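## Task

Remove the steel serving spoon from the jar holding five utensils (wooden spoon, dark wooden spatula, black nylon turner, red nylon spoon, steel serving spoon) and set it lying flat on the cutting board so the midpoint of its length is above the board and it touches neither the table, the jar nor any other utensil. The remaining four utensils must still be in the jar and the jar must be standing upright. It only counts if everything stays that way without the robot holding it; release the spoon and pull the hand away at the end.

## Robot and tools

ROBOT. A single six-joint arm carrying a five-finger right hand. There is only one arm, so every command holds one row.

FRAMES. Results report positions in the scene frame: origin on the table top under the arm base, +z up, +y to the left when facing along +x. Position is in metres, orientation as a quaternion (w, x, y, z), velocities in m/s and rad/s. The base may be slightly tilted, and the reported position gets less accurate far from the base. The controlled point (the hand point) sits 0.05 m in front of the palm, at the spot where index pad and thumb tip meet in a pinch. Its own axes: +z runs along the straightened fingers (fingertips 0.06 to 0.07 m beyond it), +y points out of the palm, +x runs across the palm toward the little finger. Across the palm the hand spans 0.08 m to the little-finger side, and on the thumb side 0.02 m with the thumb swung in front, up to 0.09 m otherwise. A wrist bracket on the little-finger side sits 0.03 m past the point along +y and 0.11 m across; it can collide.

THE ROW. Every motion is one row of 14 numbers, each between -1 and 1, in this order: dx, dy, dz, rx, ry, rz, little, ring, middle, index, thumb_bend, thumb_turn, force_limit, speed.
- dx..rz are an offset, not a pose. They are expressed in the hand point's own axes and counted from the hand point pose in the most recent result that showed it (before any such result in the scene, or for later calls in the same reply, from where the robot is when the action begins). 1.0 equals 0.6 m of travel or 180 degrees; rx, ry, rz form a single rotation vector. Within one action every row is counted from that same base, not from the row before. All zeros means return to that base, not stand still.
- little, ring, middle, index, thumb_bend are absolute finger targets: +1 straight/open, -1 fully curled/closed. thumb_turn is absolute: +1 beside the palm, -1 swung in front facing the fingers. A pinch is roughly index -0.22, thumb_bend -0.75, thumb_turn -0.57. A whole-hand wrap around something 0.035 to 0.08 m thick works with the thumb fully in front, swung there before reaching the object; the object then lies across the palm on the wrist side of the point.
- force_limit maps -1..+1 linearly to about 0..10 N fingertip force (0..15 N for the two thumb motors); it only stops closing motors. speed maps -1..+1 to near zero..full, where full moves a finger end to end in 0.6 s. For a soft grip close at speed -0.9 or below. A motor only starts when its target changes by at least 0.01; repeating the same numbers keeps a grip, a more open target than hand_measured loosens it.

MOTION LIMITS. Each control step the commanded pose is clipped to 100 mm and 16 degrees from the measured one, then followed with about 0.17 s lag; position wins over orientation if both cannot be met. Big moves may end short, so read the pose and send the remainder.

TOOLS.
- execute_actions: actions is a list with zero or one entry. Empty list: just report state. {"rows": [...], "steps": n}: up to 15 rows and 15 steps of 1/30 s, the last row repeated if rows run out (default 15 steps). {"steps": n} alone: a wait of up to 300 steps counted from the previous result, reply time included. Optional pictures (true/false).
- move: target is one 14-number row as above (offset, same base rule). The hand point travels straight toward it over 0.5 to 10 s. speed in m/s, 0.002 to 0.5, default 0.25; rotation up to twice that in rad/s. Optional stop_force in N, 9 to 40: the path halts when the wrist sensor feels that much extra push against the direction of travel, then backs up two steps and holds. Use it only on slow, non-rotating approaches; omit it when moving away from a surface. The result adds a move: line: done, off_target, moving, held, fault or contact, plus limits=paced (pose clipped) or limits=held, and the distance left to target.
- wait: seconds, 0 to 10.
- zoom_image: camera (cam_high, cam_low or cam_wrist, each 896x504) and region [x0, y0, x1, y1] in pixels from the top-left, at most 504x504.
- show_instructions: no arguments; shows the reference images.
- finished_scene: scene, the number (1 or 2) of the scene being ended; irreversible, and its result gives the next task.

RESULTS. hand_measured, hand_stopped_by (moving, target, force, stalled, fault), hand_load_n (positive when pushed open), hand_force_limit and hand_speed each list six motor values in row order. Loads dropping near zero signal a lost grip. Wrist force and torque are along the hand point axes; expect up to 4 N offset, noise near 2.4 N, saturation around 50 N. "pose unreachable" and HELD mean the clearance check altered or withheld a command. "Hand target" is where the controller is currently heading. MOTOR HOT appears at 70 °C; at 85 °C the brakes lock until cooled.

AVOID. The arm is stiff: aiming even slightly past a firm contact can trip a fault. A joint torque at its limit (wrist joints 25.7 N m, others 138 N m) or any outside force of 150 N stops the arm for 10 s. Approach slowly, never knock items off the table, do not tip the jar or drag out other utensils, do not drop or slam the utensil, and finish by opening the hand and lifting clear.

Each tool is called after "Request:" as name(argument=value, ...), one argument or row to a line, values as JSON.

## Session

Request:
execute_actions(
  actions=[],
)

Scene clock: 0.00 s of 5600.00 s.
end_effector_position=(+0.1854, -0.2678, +0.2385) hand_measured=(+1.000, +1.000, +1.000, +1.000, +1.000, +1.000) hand_load_n=(+0.0, +0.0, +0.0, +0.0, +0.0, +0.0) hand_stopped_by=(target, target, target, target, target, target) hand_force_limit=0.00 hand_speed=-0.80 end_effector_quat_wxyz=(-0.334, +0.001, +0.939, +0.077) end_effector_velocity=(-0.000, -0.000, +0.000) end_effector_angular_velocity=(-0.000, -0.000, -0.001)
Joint positions: [-1.218 -0.902  1.68   1.196  2.029 -2.692]
Joint velocities: [-0.001 -0.     0.    -0.     0.     0.   ]
Motor temperatures (°C, as the motors report them): [16 21 18 26 29 21]
Wrist force (N, on the end effector, along its own x y z axes, offset not removed): no reading
Wrist torque (N m, same axes, about the end effector's origin, offset not removed): no reading
Hand target: +0.185, -0.268, +0.239; -0.334, +0.001, +0.939, +0.077

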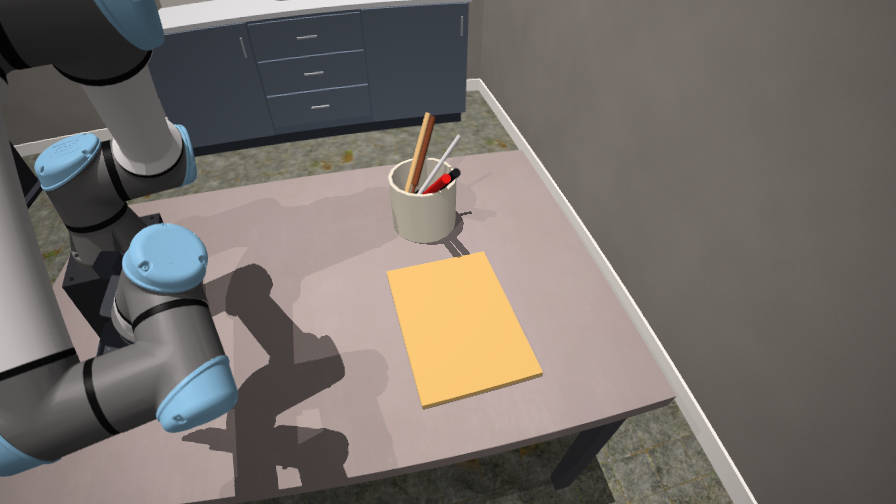

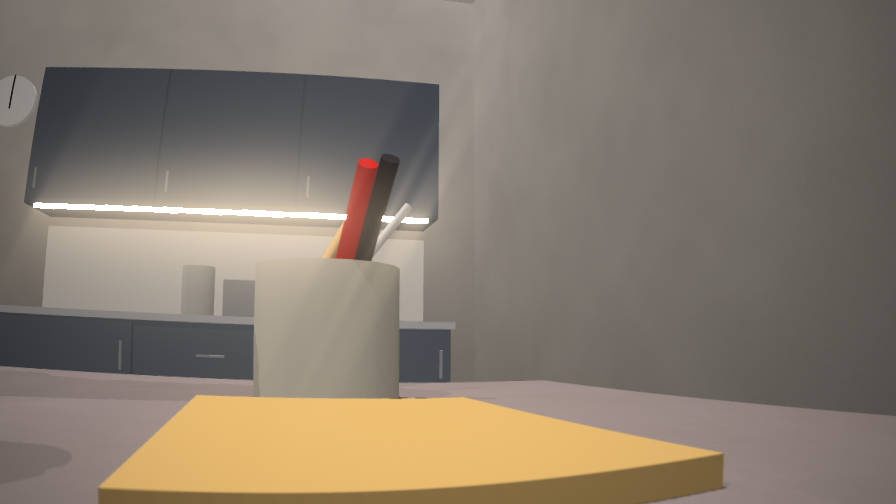

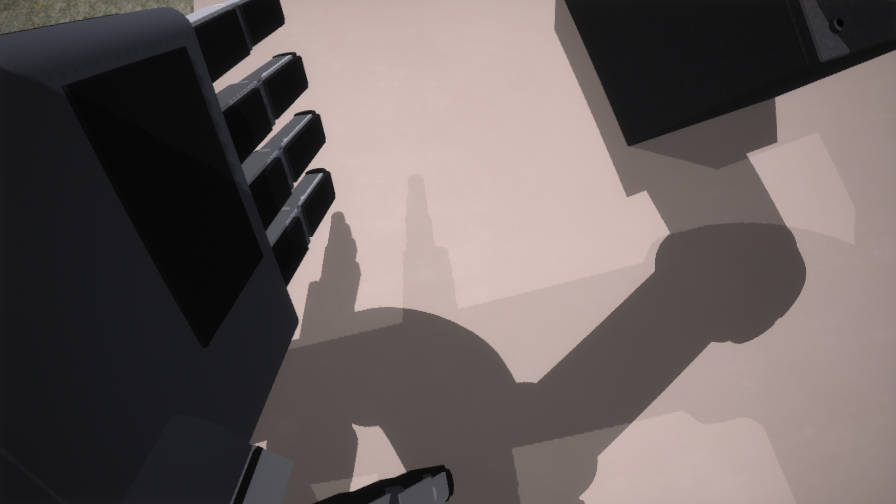

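Request:
zoom_image(
  camera="cam_high",
  region=[360, 90, 520, 260],
)

Request:
zoom_image(
  camera="cam_low",
  region=[230, 130, 460, 410],
)

Region (360, 90, 520, 260) of cam_high's 896x504 image, scaled by 2.965, with more detail than that image has; it fills the left 474 columns of this view, and the rest is white.

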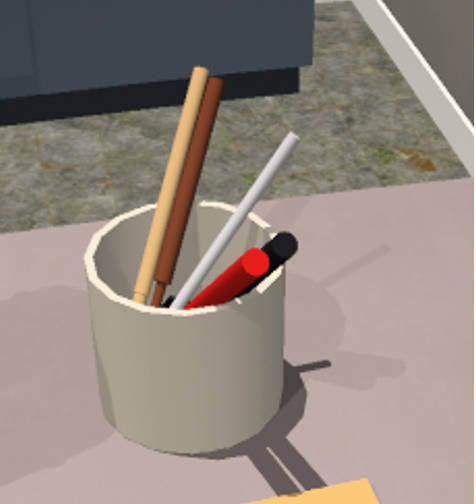

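Region (230, 130, 460, 410) of cam_low's 896x504 image, scaled by 1.800, with more detail than that image has; it fills the left 414 columns of this view, and the rest is white.

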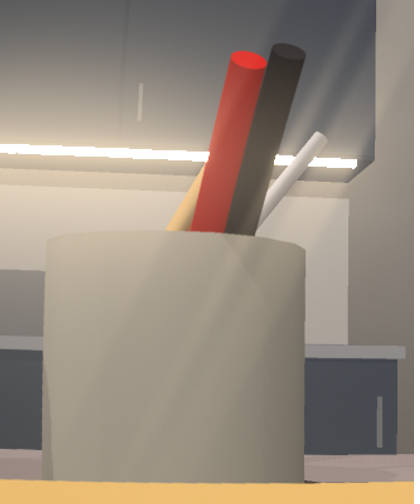

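Request:
zoom_image(
  camera="cam_high",
  region=[385, 150, 465, 205],
)

Region (385, 150, 465, 205) of cam_high's 896x504 image, scaled by 6.300, with more detail than that image has; it fills the top 346 rows of this view, and the rest is white.

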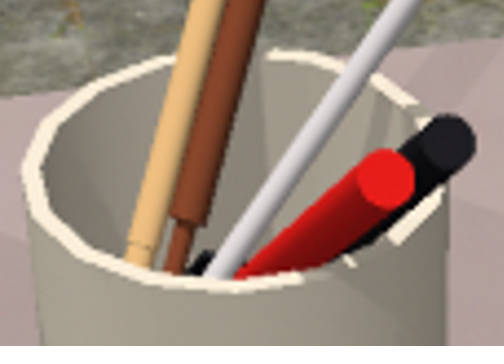

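Request:
move(
  target=[-0.4686, 0.4930, -0.5568, 0.0874, -0.2061, -0.1070, -0.9, -0.9, 0.8, 0.8, 0.9, 0.9, 0.0, 0.0],
  speed=0.3,
)

Scene clock: 122.40 s of 5600.00 s.
end_effector_position=(+0.6290, -0.0107, +0.3609) hand_measured=(-0.900, -0.900, +0.800, +0.800, +0.900, +0.900) hand_load_n=(+0.0, +0.0, +0.0, +0.0, +0.0, +0.0) hand_stopped_by=(target, target, target, target, target, target) hand_force_limit=0.00 hand_speed=0.00 end_effector_quat_wxyz=(+0.000, -0.173, +0.985, +0.000) end_effector_velocity=(+0.002, +0.001, +0.000) end_effector_angular_velocity=(-0.001, +0.001, +0.002)
Joint positions: [-0.406 -0.882  0.908  1.451  1.503 -2.304]
Joint velocities: [ 0.004  0.006 -0.012  0.006  0.002  0.001]
Motor temperatures (°C, as the motors report them): [16 22 18 26 29 21]
Wrist force (N, on the end effector, along its own x y z axes, offset not removed): [-1.3 -1.8 1.9]
Wrist torque (N m, same axes, about the end effector's origin, offset not removed): [-0.47 0.16 -0.09]
Hand target: +0.629, -0.011, +0.361; +0.000, -0.173, +0.985, +0.000
Off the commanded pose: 0.001 m, 0 deg.
After step 90, 117.00 s passed at rest.
move: done

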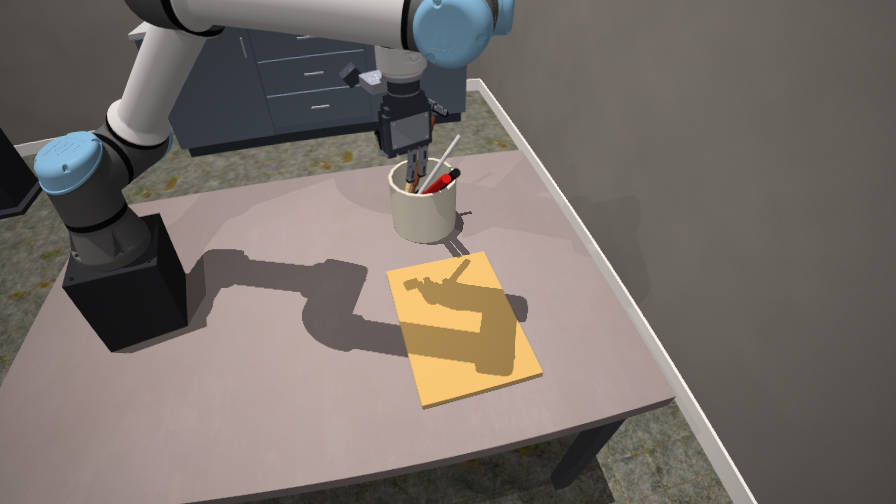

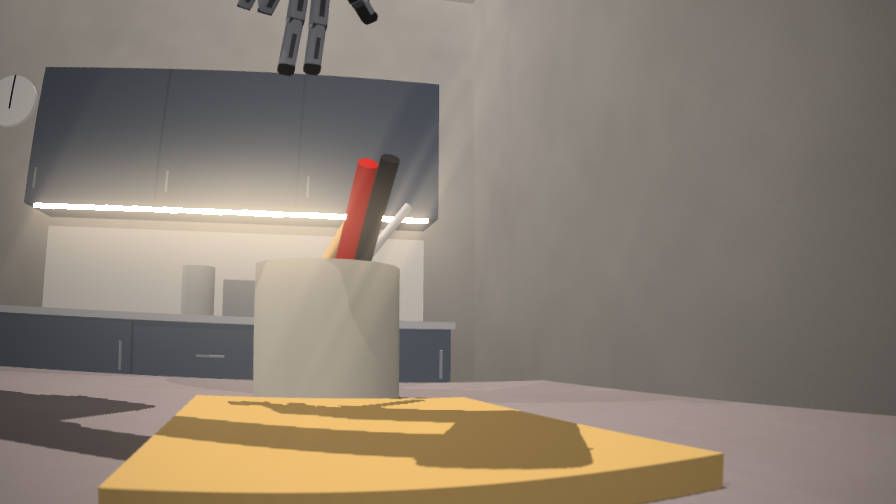

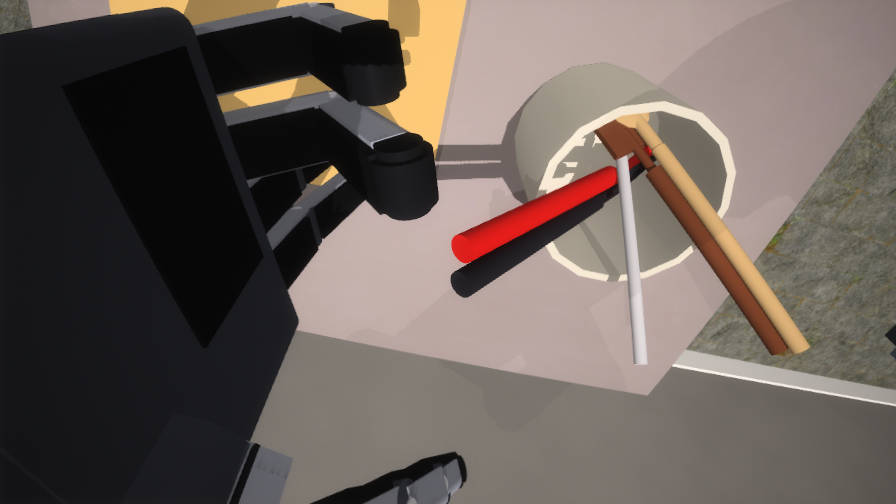

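Request:
zoom_image(
  camera="cam_wrist",
  region=[500, 50, 760, 300],
)

Region (500, 50, 760, 300) of cam_wrist's 896x504 image, scaled by 1.938, with more detail than that image has; it fills the top 485 rows of this view, and the rest is white.

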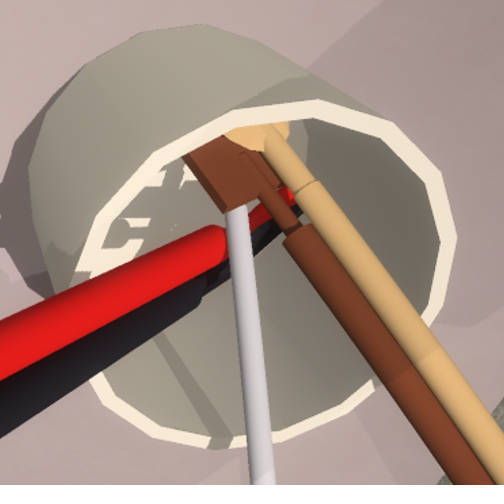

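Request:
move(
  target=[-0.1271, 0.370, 0.0848, 0.1337, -0.2786, 0.0964, -1.0, 0.6, 0.6, 0.6, -0.58, -1.0, 0.0, 0.0],
  speed=0.3,
)

Request:
move(
  target=[0, 0, 0.1167, 0, 0, 0, -1.0, 0.6, 0.6, 0.6, -0.58, -1.0, 0.0, 0.0],
  speed=0.12,
)

Scene clock: 221.43 s of 5600.00 s.
end_effector_position=(+0.6250, +0.2237, +0.3105) hand_measured=(-1.000, +0.600, +0.600, +0.600, -0.580, -1.000) hand_load_n=(+0.0, +0.0, +0.0, +0.0, +0.0, +0.0) hand_stopped_by=(target, target, target, target, target, target) hand_force_limit=0.00 hand_speed=0.00 end_effector_quat_wxyz=(+0.448, -0.008, +0.885, -0.125) end_effector_velocity=(+0.000, +0.001, -0.001) end_effector_angular_velocity=(-0.004, -0.007, -0.003)
Joint positions: [ 0.174 -1.287  1.819  0.011  1.938 -1.576]
Joint velocities: [ 0.007  0.004  0.001 -0.011  0.012  0.001]
Motor temperatures (°C, as the motors report them): [16 22 18 26 29 21]
Wrist force (N, on the end effector, along its own x y z axes, offset not removed): [-0.7 -0.6 1.2]
Wrist torque (N m, same axes, about the end effector's origin, offset not removed): [-0.24 0.01 0.03]
Hand target: +0.625, +0.224, +0.310; +0.448, -0.008, +0.885, -0.125
Off the commanded pose: 0.000 m, 0 deg.
After step 90, 93.77 s passed at rest.
move: done

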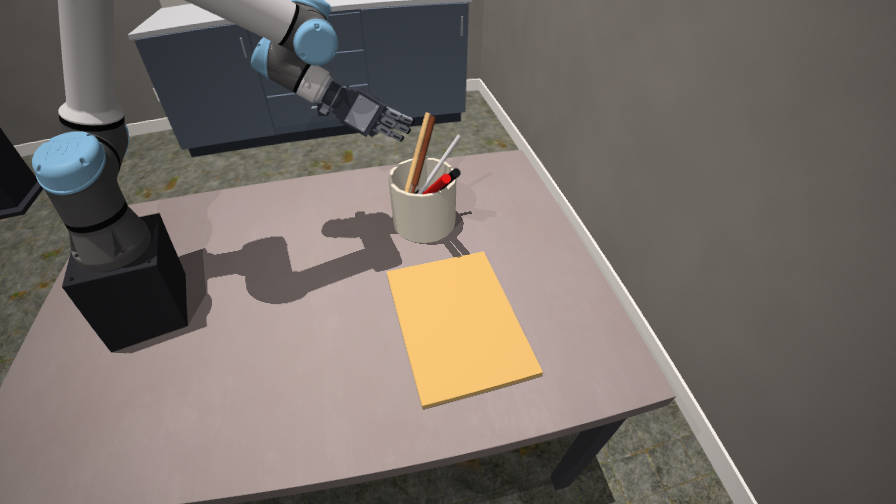

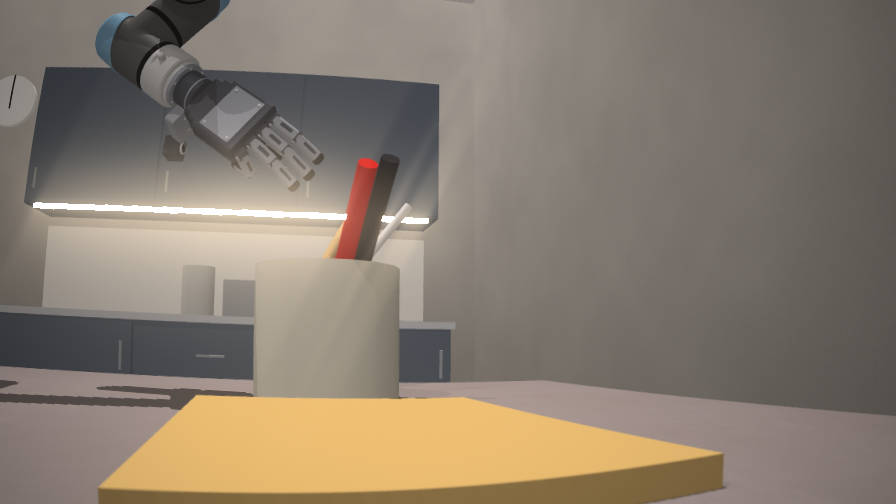

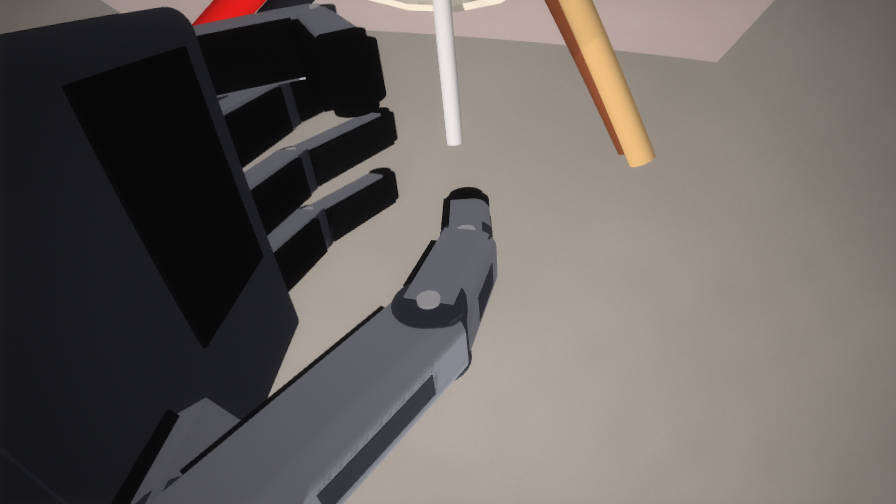

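Scene clock: 222.50 s of 5600.00 s.
end_effector_position=(+0.6806, +0.2089, +0.2708) hand_measured=(-1.000, +0.600, +0.600, +0.600, -0.580, -1.000) hand_load_n=(+0.0, +0.0, +0.0, +0.0, +0.0, +0.0) hand_stopped_by=(target, target, target, target, target, target) hand_force_limit=0.00 hand_speed=0.00 end_effector_quat_wxyz=(+0.448, -0.008, +0.885, -0.125) end_effector_velocity=(+0.001, -0.001, -0.002) end_effector_angular_velocity=(+0.000, +0.002, -0.001)
Joint positions: [ 0.119 -1.147  1.715 -0.036  1.891 -1.606]
Joint velocities: [-0.001  0.005 -0.003  0.    -0.001  0.   ]
Motor temperatures (°C, as the motors report them): [16 22 18 26 29 21]
Wrist force (N, on the end effector, along its own x y z axes, offset not removed): [-1.8 -0.5 1.5]
Wrist torque (N m, same axes, about the end effector's origin, offset not removed): [-0.23 0.17 -0.14]
Hand target: +0.681, +0.209, +0.271; +0.448, -0.008, +0.885, -0.125
Off the commanded pose: 0.000 m, 0 deg.
move: done

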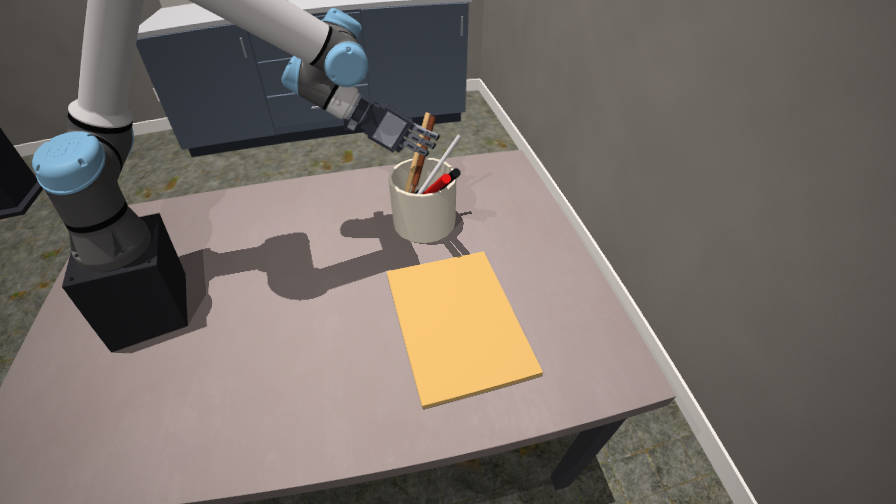

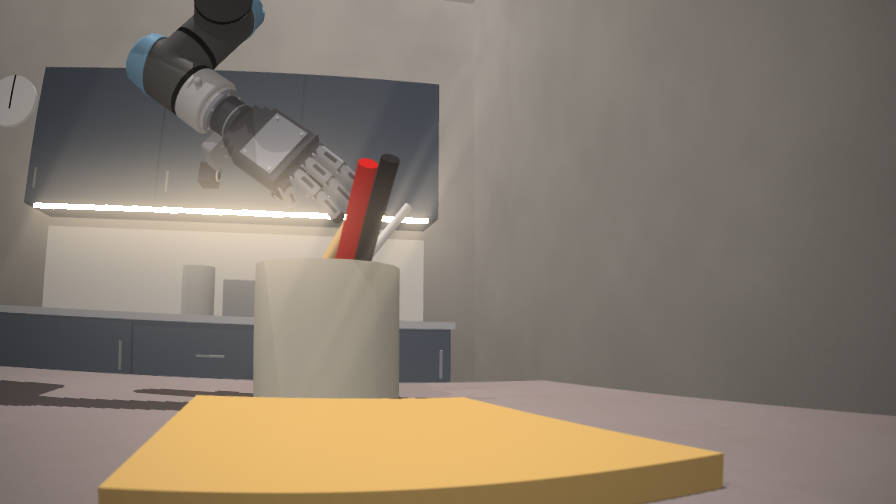

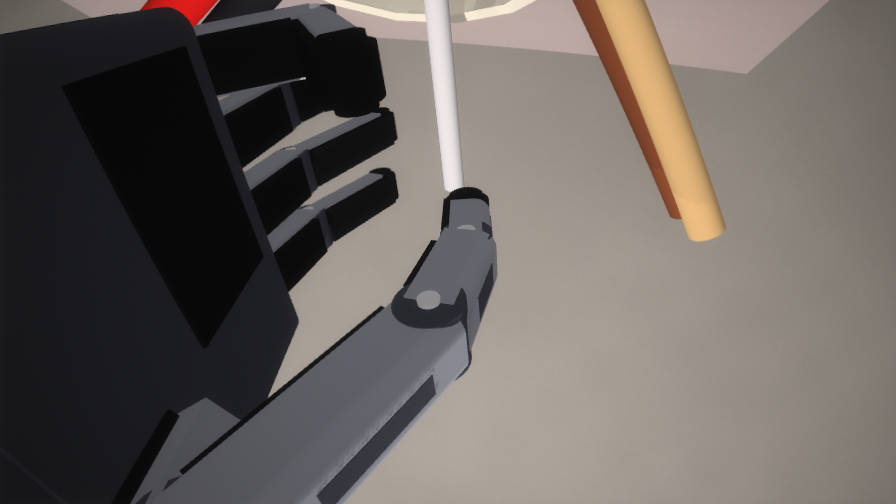

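Request:
zoom_image(
  camera="cam_wrist",
  region=[370, 0, 570, 240],
)

Request:
zoom_image(
  camera="cam_high",
  region=[340, 80, 480, 200],
)

Region (370, 0, 570, 240) of cam_wrist's 896x504 image, scaled by 2.100, with more detail than that image has.

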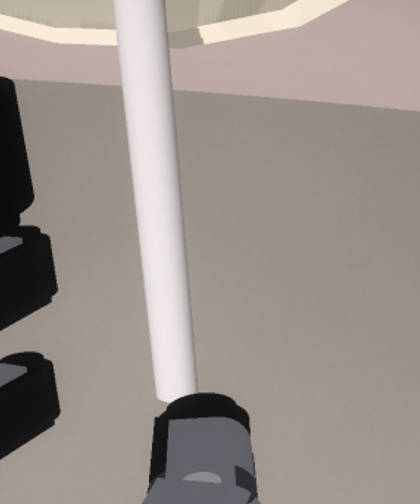

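Region (340, 80, 480, 200) of cam_high's 896x504 image, scaled by 3.600, with more detail than that image has; it fills the top 432 rows of this view, and the rest is white.

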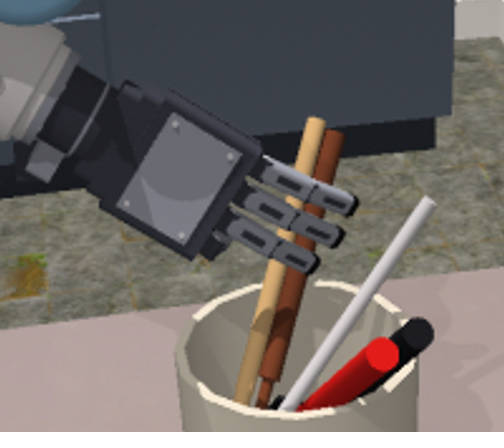

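Request:
move(
  target=[-0.0117, 0, 0.108, 0, 0, 0, -1.0, 0.6, 0.6, 0.6, -0.58, -1.0, 0.0, 0.0],
  speed=0.08,
)

Scene clock: 241.43 s of 5600.00 s.
end_effector_position=(+0.7362, +0.1960, +0.2396) hand_measured=(-1.000, +0.600, +0.600, +0.600, -0.580, -1.000) hand_load_n=(+0.0, +0.0, +0.0, +0.0, +0.0, +0.0) hand_stopped_by=(target, target, target, target, target, target) hand_force_limit=0.00 hand_speed=0.00 end_effector_quat_wxyz=(+0.448, -0.008, +0.885, -0.125) end_effector_velocity=(+0.001, -0.001, -0.002) end_effector_angular_velocity=(-0.000, +0.002, -0.001)
Joint positions: [ 0.08  -1.013  1.576 -0.036  1.857 -1.627]
Joint velocities: [-0.001  0.004 -0.004  0.002 -0.001 -0.   ]
Motor temperatures (°C, as the motors report them): [16 22 18 26 29 21]
Wrist force (N, on the end effector, along its own x y z axes, offset not removed): [0.0 -1.3 1.9]
Wrist torque (N m, same axes, about the end effector's origin, offset not removed): [-0.37 -0.16 0.03]
Hand target: +0.736, +0.196, +0.240; +0.448, -0.008, +0.885, -0.125
Off the commanded pose: 0.000 m, 0 deg.
After step 90, 14.67 s passed at rest.
move: done

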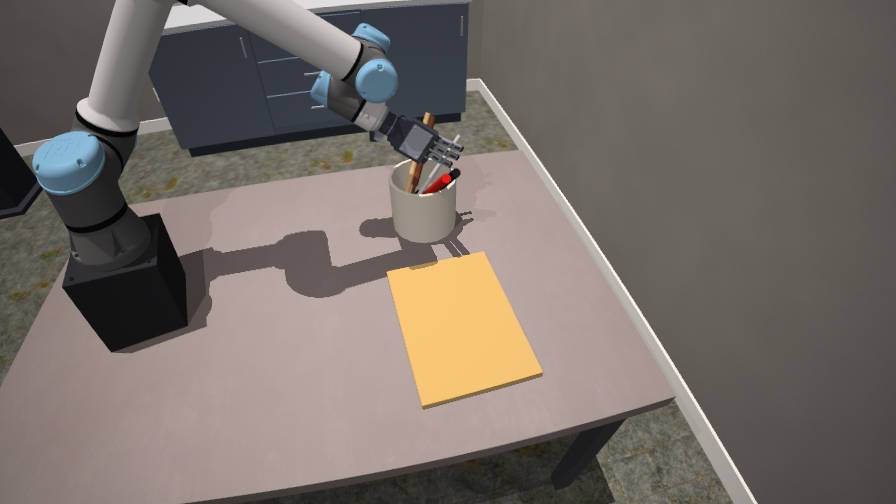

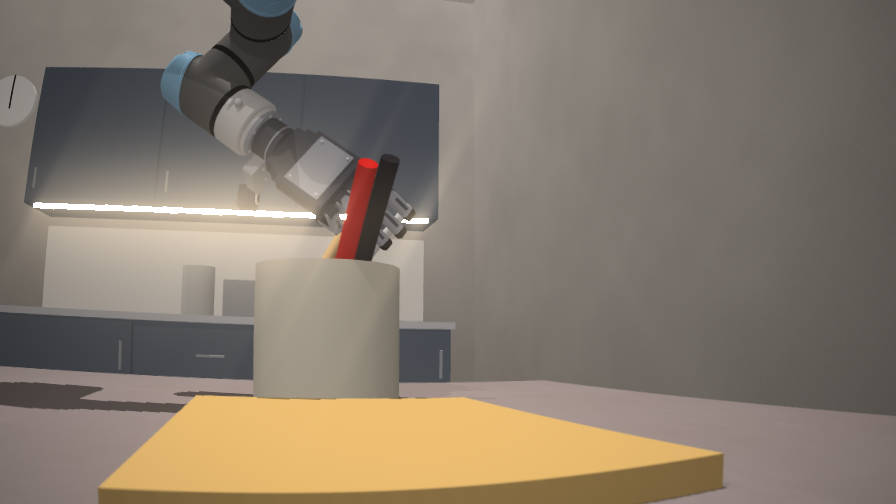

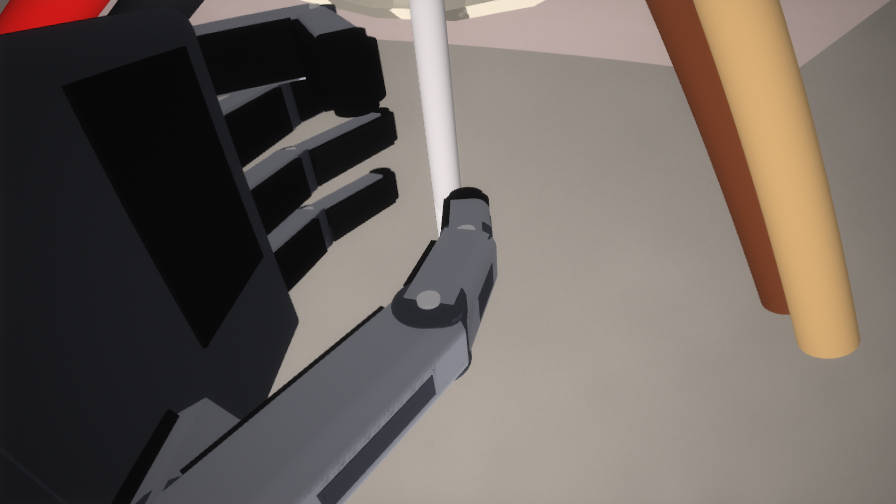

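Request:
zoom_image(
  camera="cam_wrist",
  region=[340, 0, 560, 280],
)

Request:
zoom_image(
  camera="cam_high",
  region=[370, 100, 480, 200],
)

Region (340, 0, 560, 280) of cam_wrist's 896x504 image, scaled by 1.800, with more detail than that image has; it fills the left 396 columns of this view, and the rest is white.

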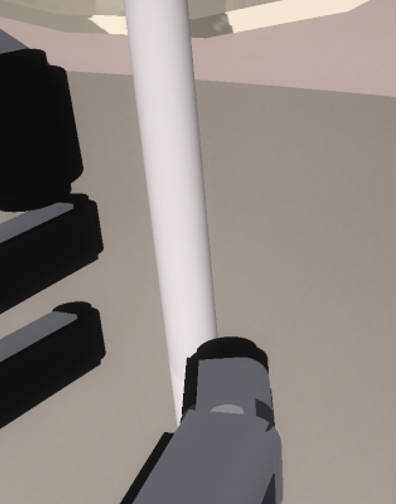

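Region (370, 100, 480, 200) of cam_high's 896x504 image, scaled by 4.582, with more detail than that image has; it fills the top 458 rows of this view, and the rest is white.

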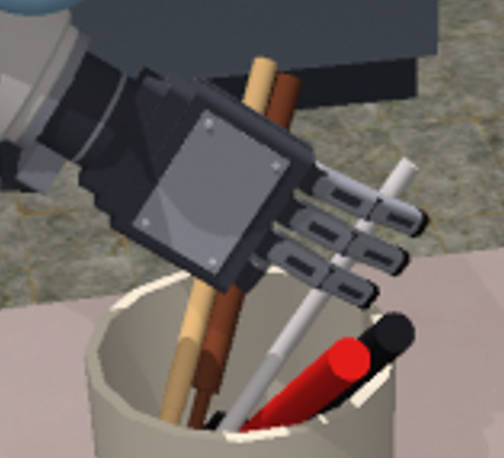

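Request:
move(
  target=[0, 0.002, 0.033, 0, 0, 0, -1.0, 0.6, 0.6, 0.6, -0.68, -1.0, 0.0, 0.0],
  speed=0.04,
)

Request:
zoom_image(
  camera="cam_wrist",
  region=[340, 0, 560, 280],
)

Scene clock: 254.07 s of 5600.00 s.
end_effector_position=(+0.7519, +0.1929, +0.2282) hand_measured=(-1.000, +0.600, +0.600, +0.600, -0.680, -1.000) hand_load_n=(+0.0, +0.0, +0.0, +0.0, +0.0, +0.0) hand_stopped_by=(target, target, target, target, target, target) hand_force_limit=0.00 hand_speed=0.00 end_effector_quat_wxyz=(+0.448, -0.008, +0.885, -0.125) end_effector_velocity=(+0.002, -0.000, -0.000) end_effector_angular_velocity=(+0.000, -0.001, +0.000)
Joint positions: [ 0.071 -0.971  1.533 -0.037  1.85  -1.631]
Joint velocities: [-0.001  0.003 -0.004  0.    -0.001 -0.   ]
Motor temperatures (°C, as the motors report them): [16 22 18 26 29 21]
Wrist force (N, on the end effector, along its own x y z axes, offset not removed): [-1.6 -0.8 0.9]
Wrist torque (N m, same axes, about the end effector's origin, offset not removed): [-0.27 0.23 -0.06]
Hand target: +0.752, +0.193, +0.228; +0.448, -0.008, +0.885, -0.125
Off the commanded pose: 0.000 m, 0 deg.
After step 90, 8.77 s passed at rest.
move: done

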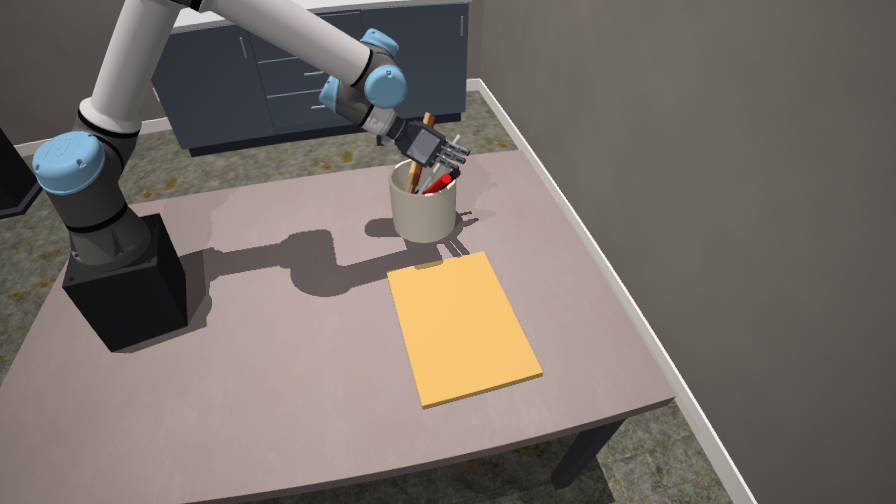

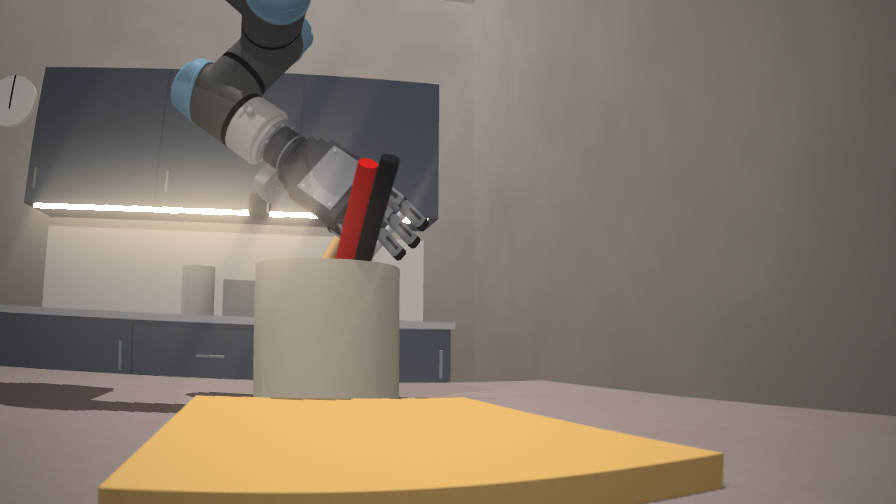

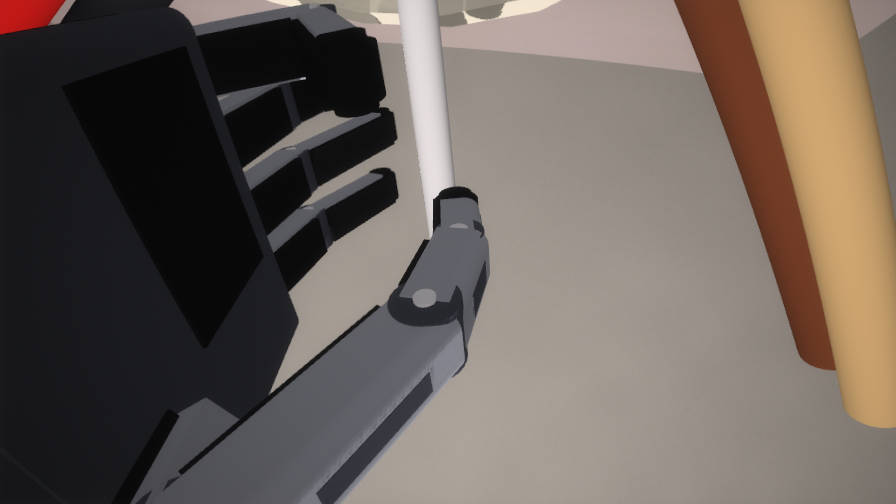

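Region (340, 0, 560, 280) of cam_wrist's 896x504 image, scaled by 1.800, with more detail than that image has; it fills the left 396 columns of this view, and the rest is white.

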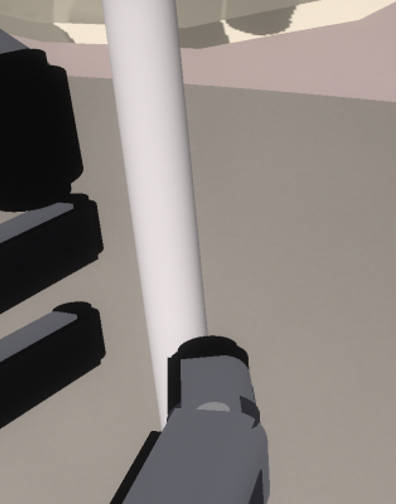

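Request:
move(
  target=[0, -0.0035, 0.008, 0, 0, 0, -1.0, 0.6, 0.6, 0.6, -0.72, -1.0, 0.0, 0.0],
  speed=0.02,
)

Request:
move(
  target=[0, 0, 0, 0, 0, 0, -1.0, 0.25, 0.15, 0.15, -0.72, -1.0, -0.5, -0.5],
  speed=0.02,
)

Scene clock: 259.53 s of 5600.00 s.
end_effector_position=(+0.7554, +0.1900, +0.2261) hand_measured=(-1.000, +0.600, +0.600, +0.600, -0.720, -1.000) hand_load_n=(+0.0, +0.0, +0.0, +0.0, +0.0, +0.0) hand_stopped_by=(target, target, target, target, target, target) hand_force_limit=0.00 hand_speed=0.00 end_effector_quat_wxyz=(+0.448, -0.008, +0.885, -0.125) end_effector_velocity=(+0.001, +0.000, -0.001) end_effector_angular_velocity=(-0.000, +0.001, +0.002)
Joint positions: [ 0.065 -0.963  1.525 -0.038  1.844 -1.634]
Joint velocities: [-0.     0.002 -0.003  0.001 -0.002 -0.002]
Motor temperatures (°C, as the motors report them): [16 22 18 26 29 21]
Wrist force (N, on the end effector, along its own x y z axes, offset not removed): [-1.3 -0.9 0.9]
Wrist torque (N m, same axes, about the end effector's origin, offset not removed): [-0.26 0.20 -0.08]
Hand target: +0.756, +0.190, +0.226; +0.448, -0.008, +0.885, -0.125
Off the commanded pose: 0.000 m, 0 deg.
After step 90, 1.77 s passed at rest.
move: done

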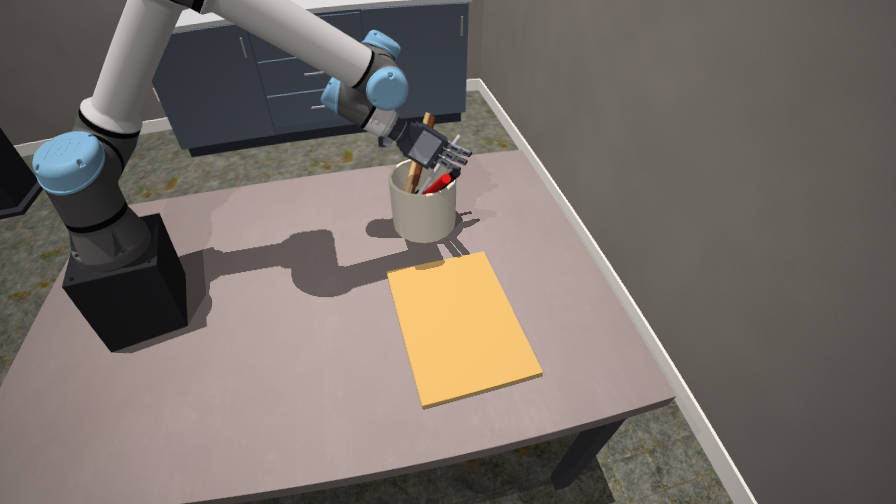

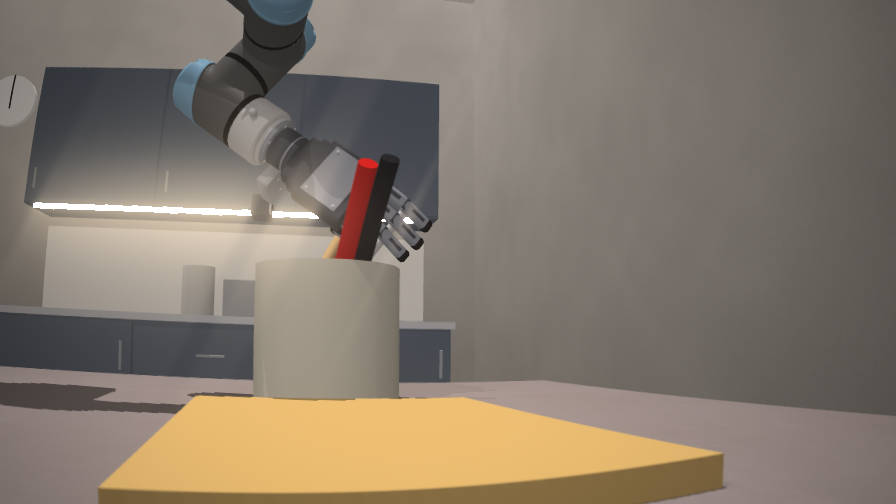

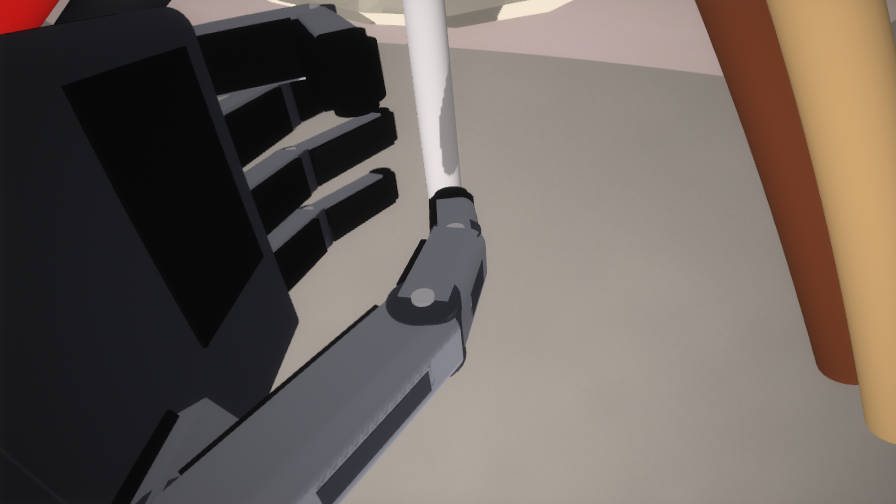

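Scene clock: 260.37 s of 5600.00 s.
end_effector_position=(+0.7555, +0.1899, +0.2261) hand_measured=(-1.000, +0.250, +0.150, +0.150, -0.720, -1.000) hand_load_n=(+0.0, +0.0, +0.0, +0.0, +0.0, +0.0) hand_stopped_by=(target, target, target, target, target, target) hand_force_limit=-0.50 hand_speed=-0.50 end_effector_quat_wxyz=(+0.448, -0.008, +0.885, -0.125) end_effector_velocity=(+0.000, -0.001, +0.000) end_effector_angular_velocity=(-0.001, -0.000, -0.000)
Joint positions: [ 0.065 -0.963  1.525 -0.038  1.844 -1.634]
Joint velocities: [-0.001 -0.     0.    -0.    -0.    -0.001]
Motor temperatures (°C, as the motors report them): [16 22 18 26 29 21]
Wrist force (N, on the end effector, along its own x y z axes, offset not removed): [-1.4 -0.3 0.6]
Wrist torque (N m, same axes, about the end effector's origin, offset not removed): [-0.14 0.18 -0.02]
Hand target: +0.755, +0.190, +0.226; +0.448, -0.008, +0.885, -0.125
Off the commanded pose: 0.000 m, 0 deg.
move: done

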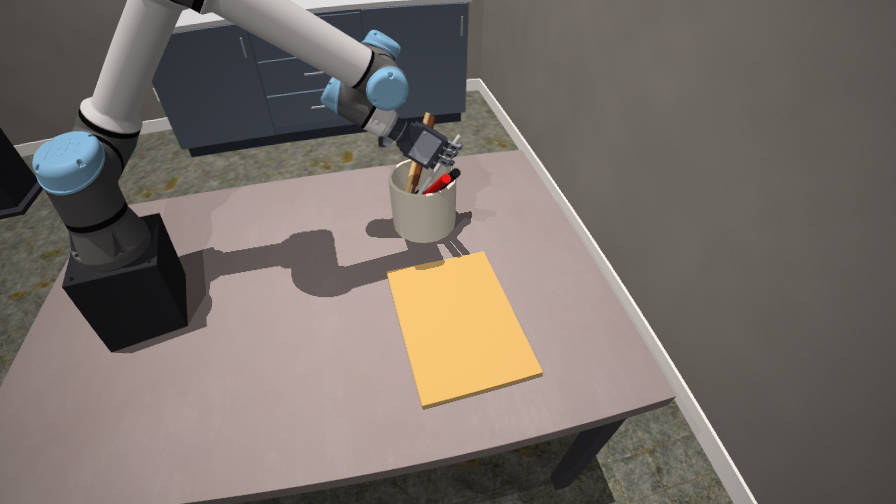

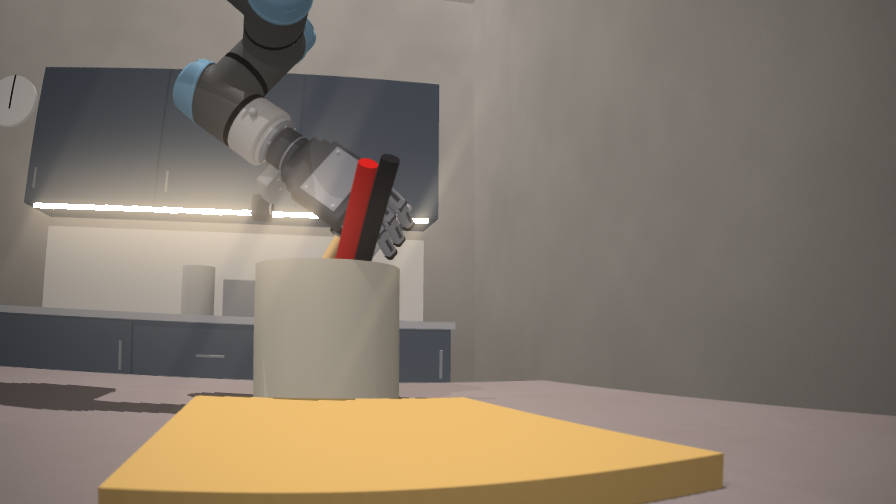

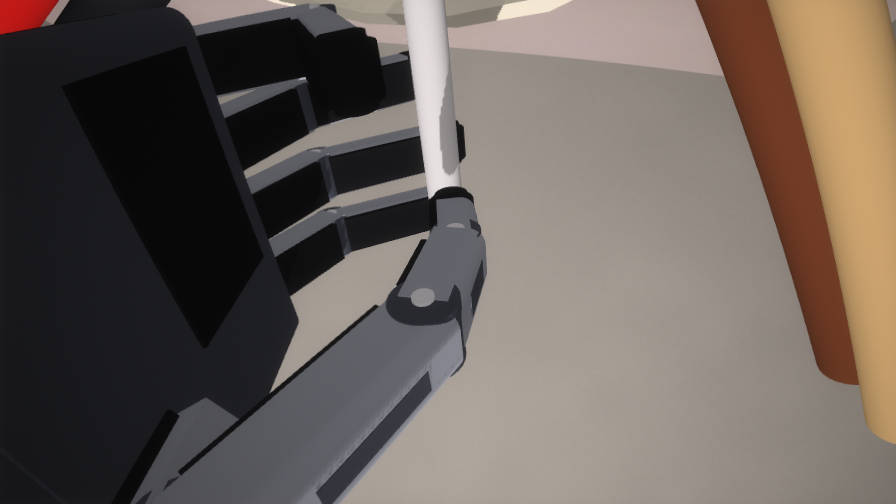

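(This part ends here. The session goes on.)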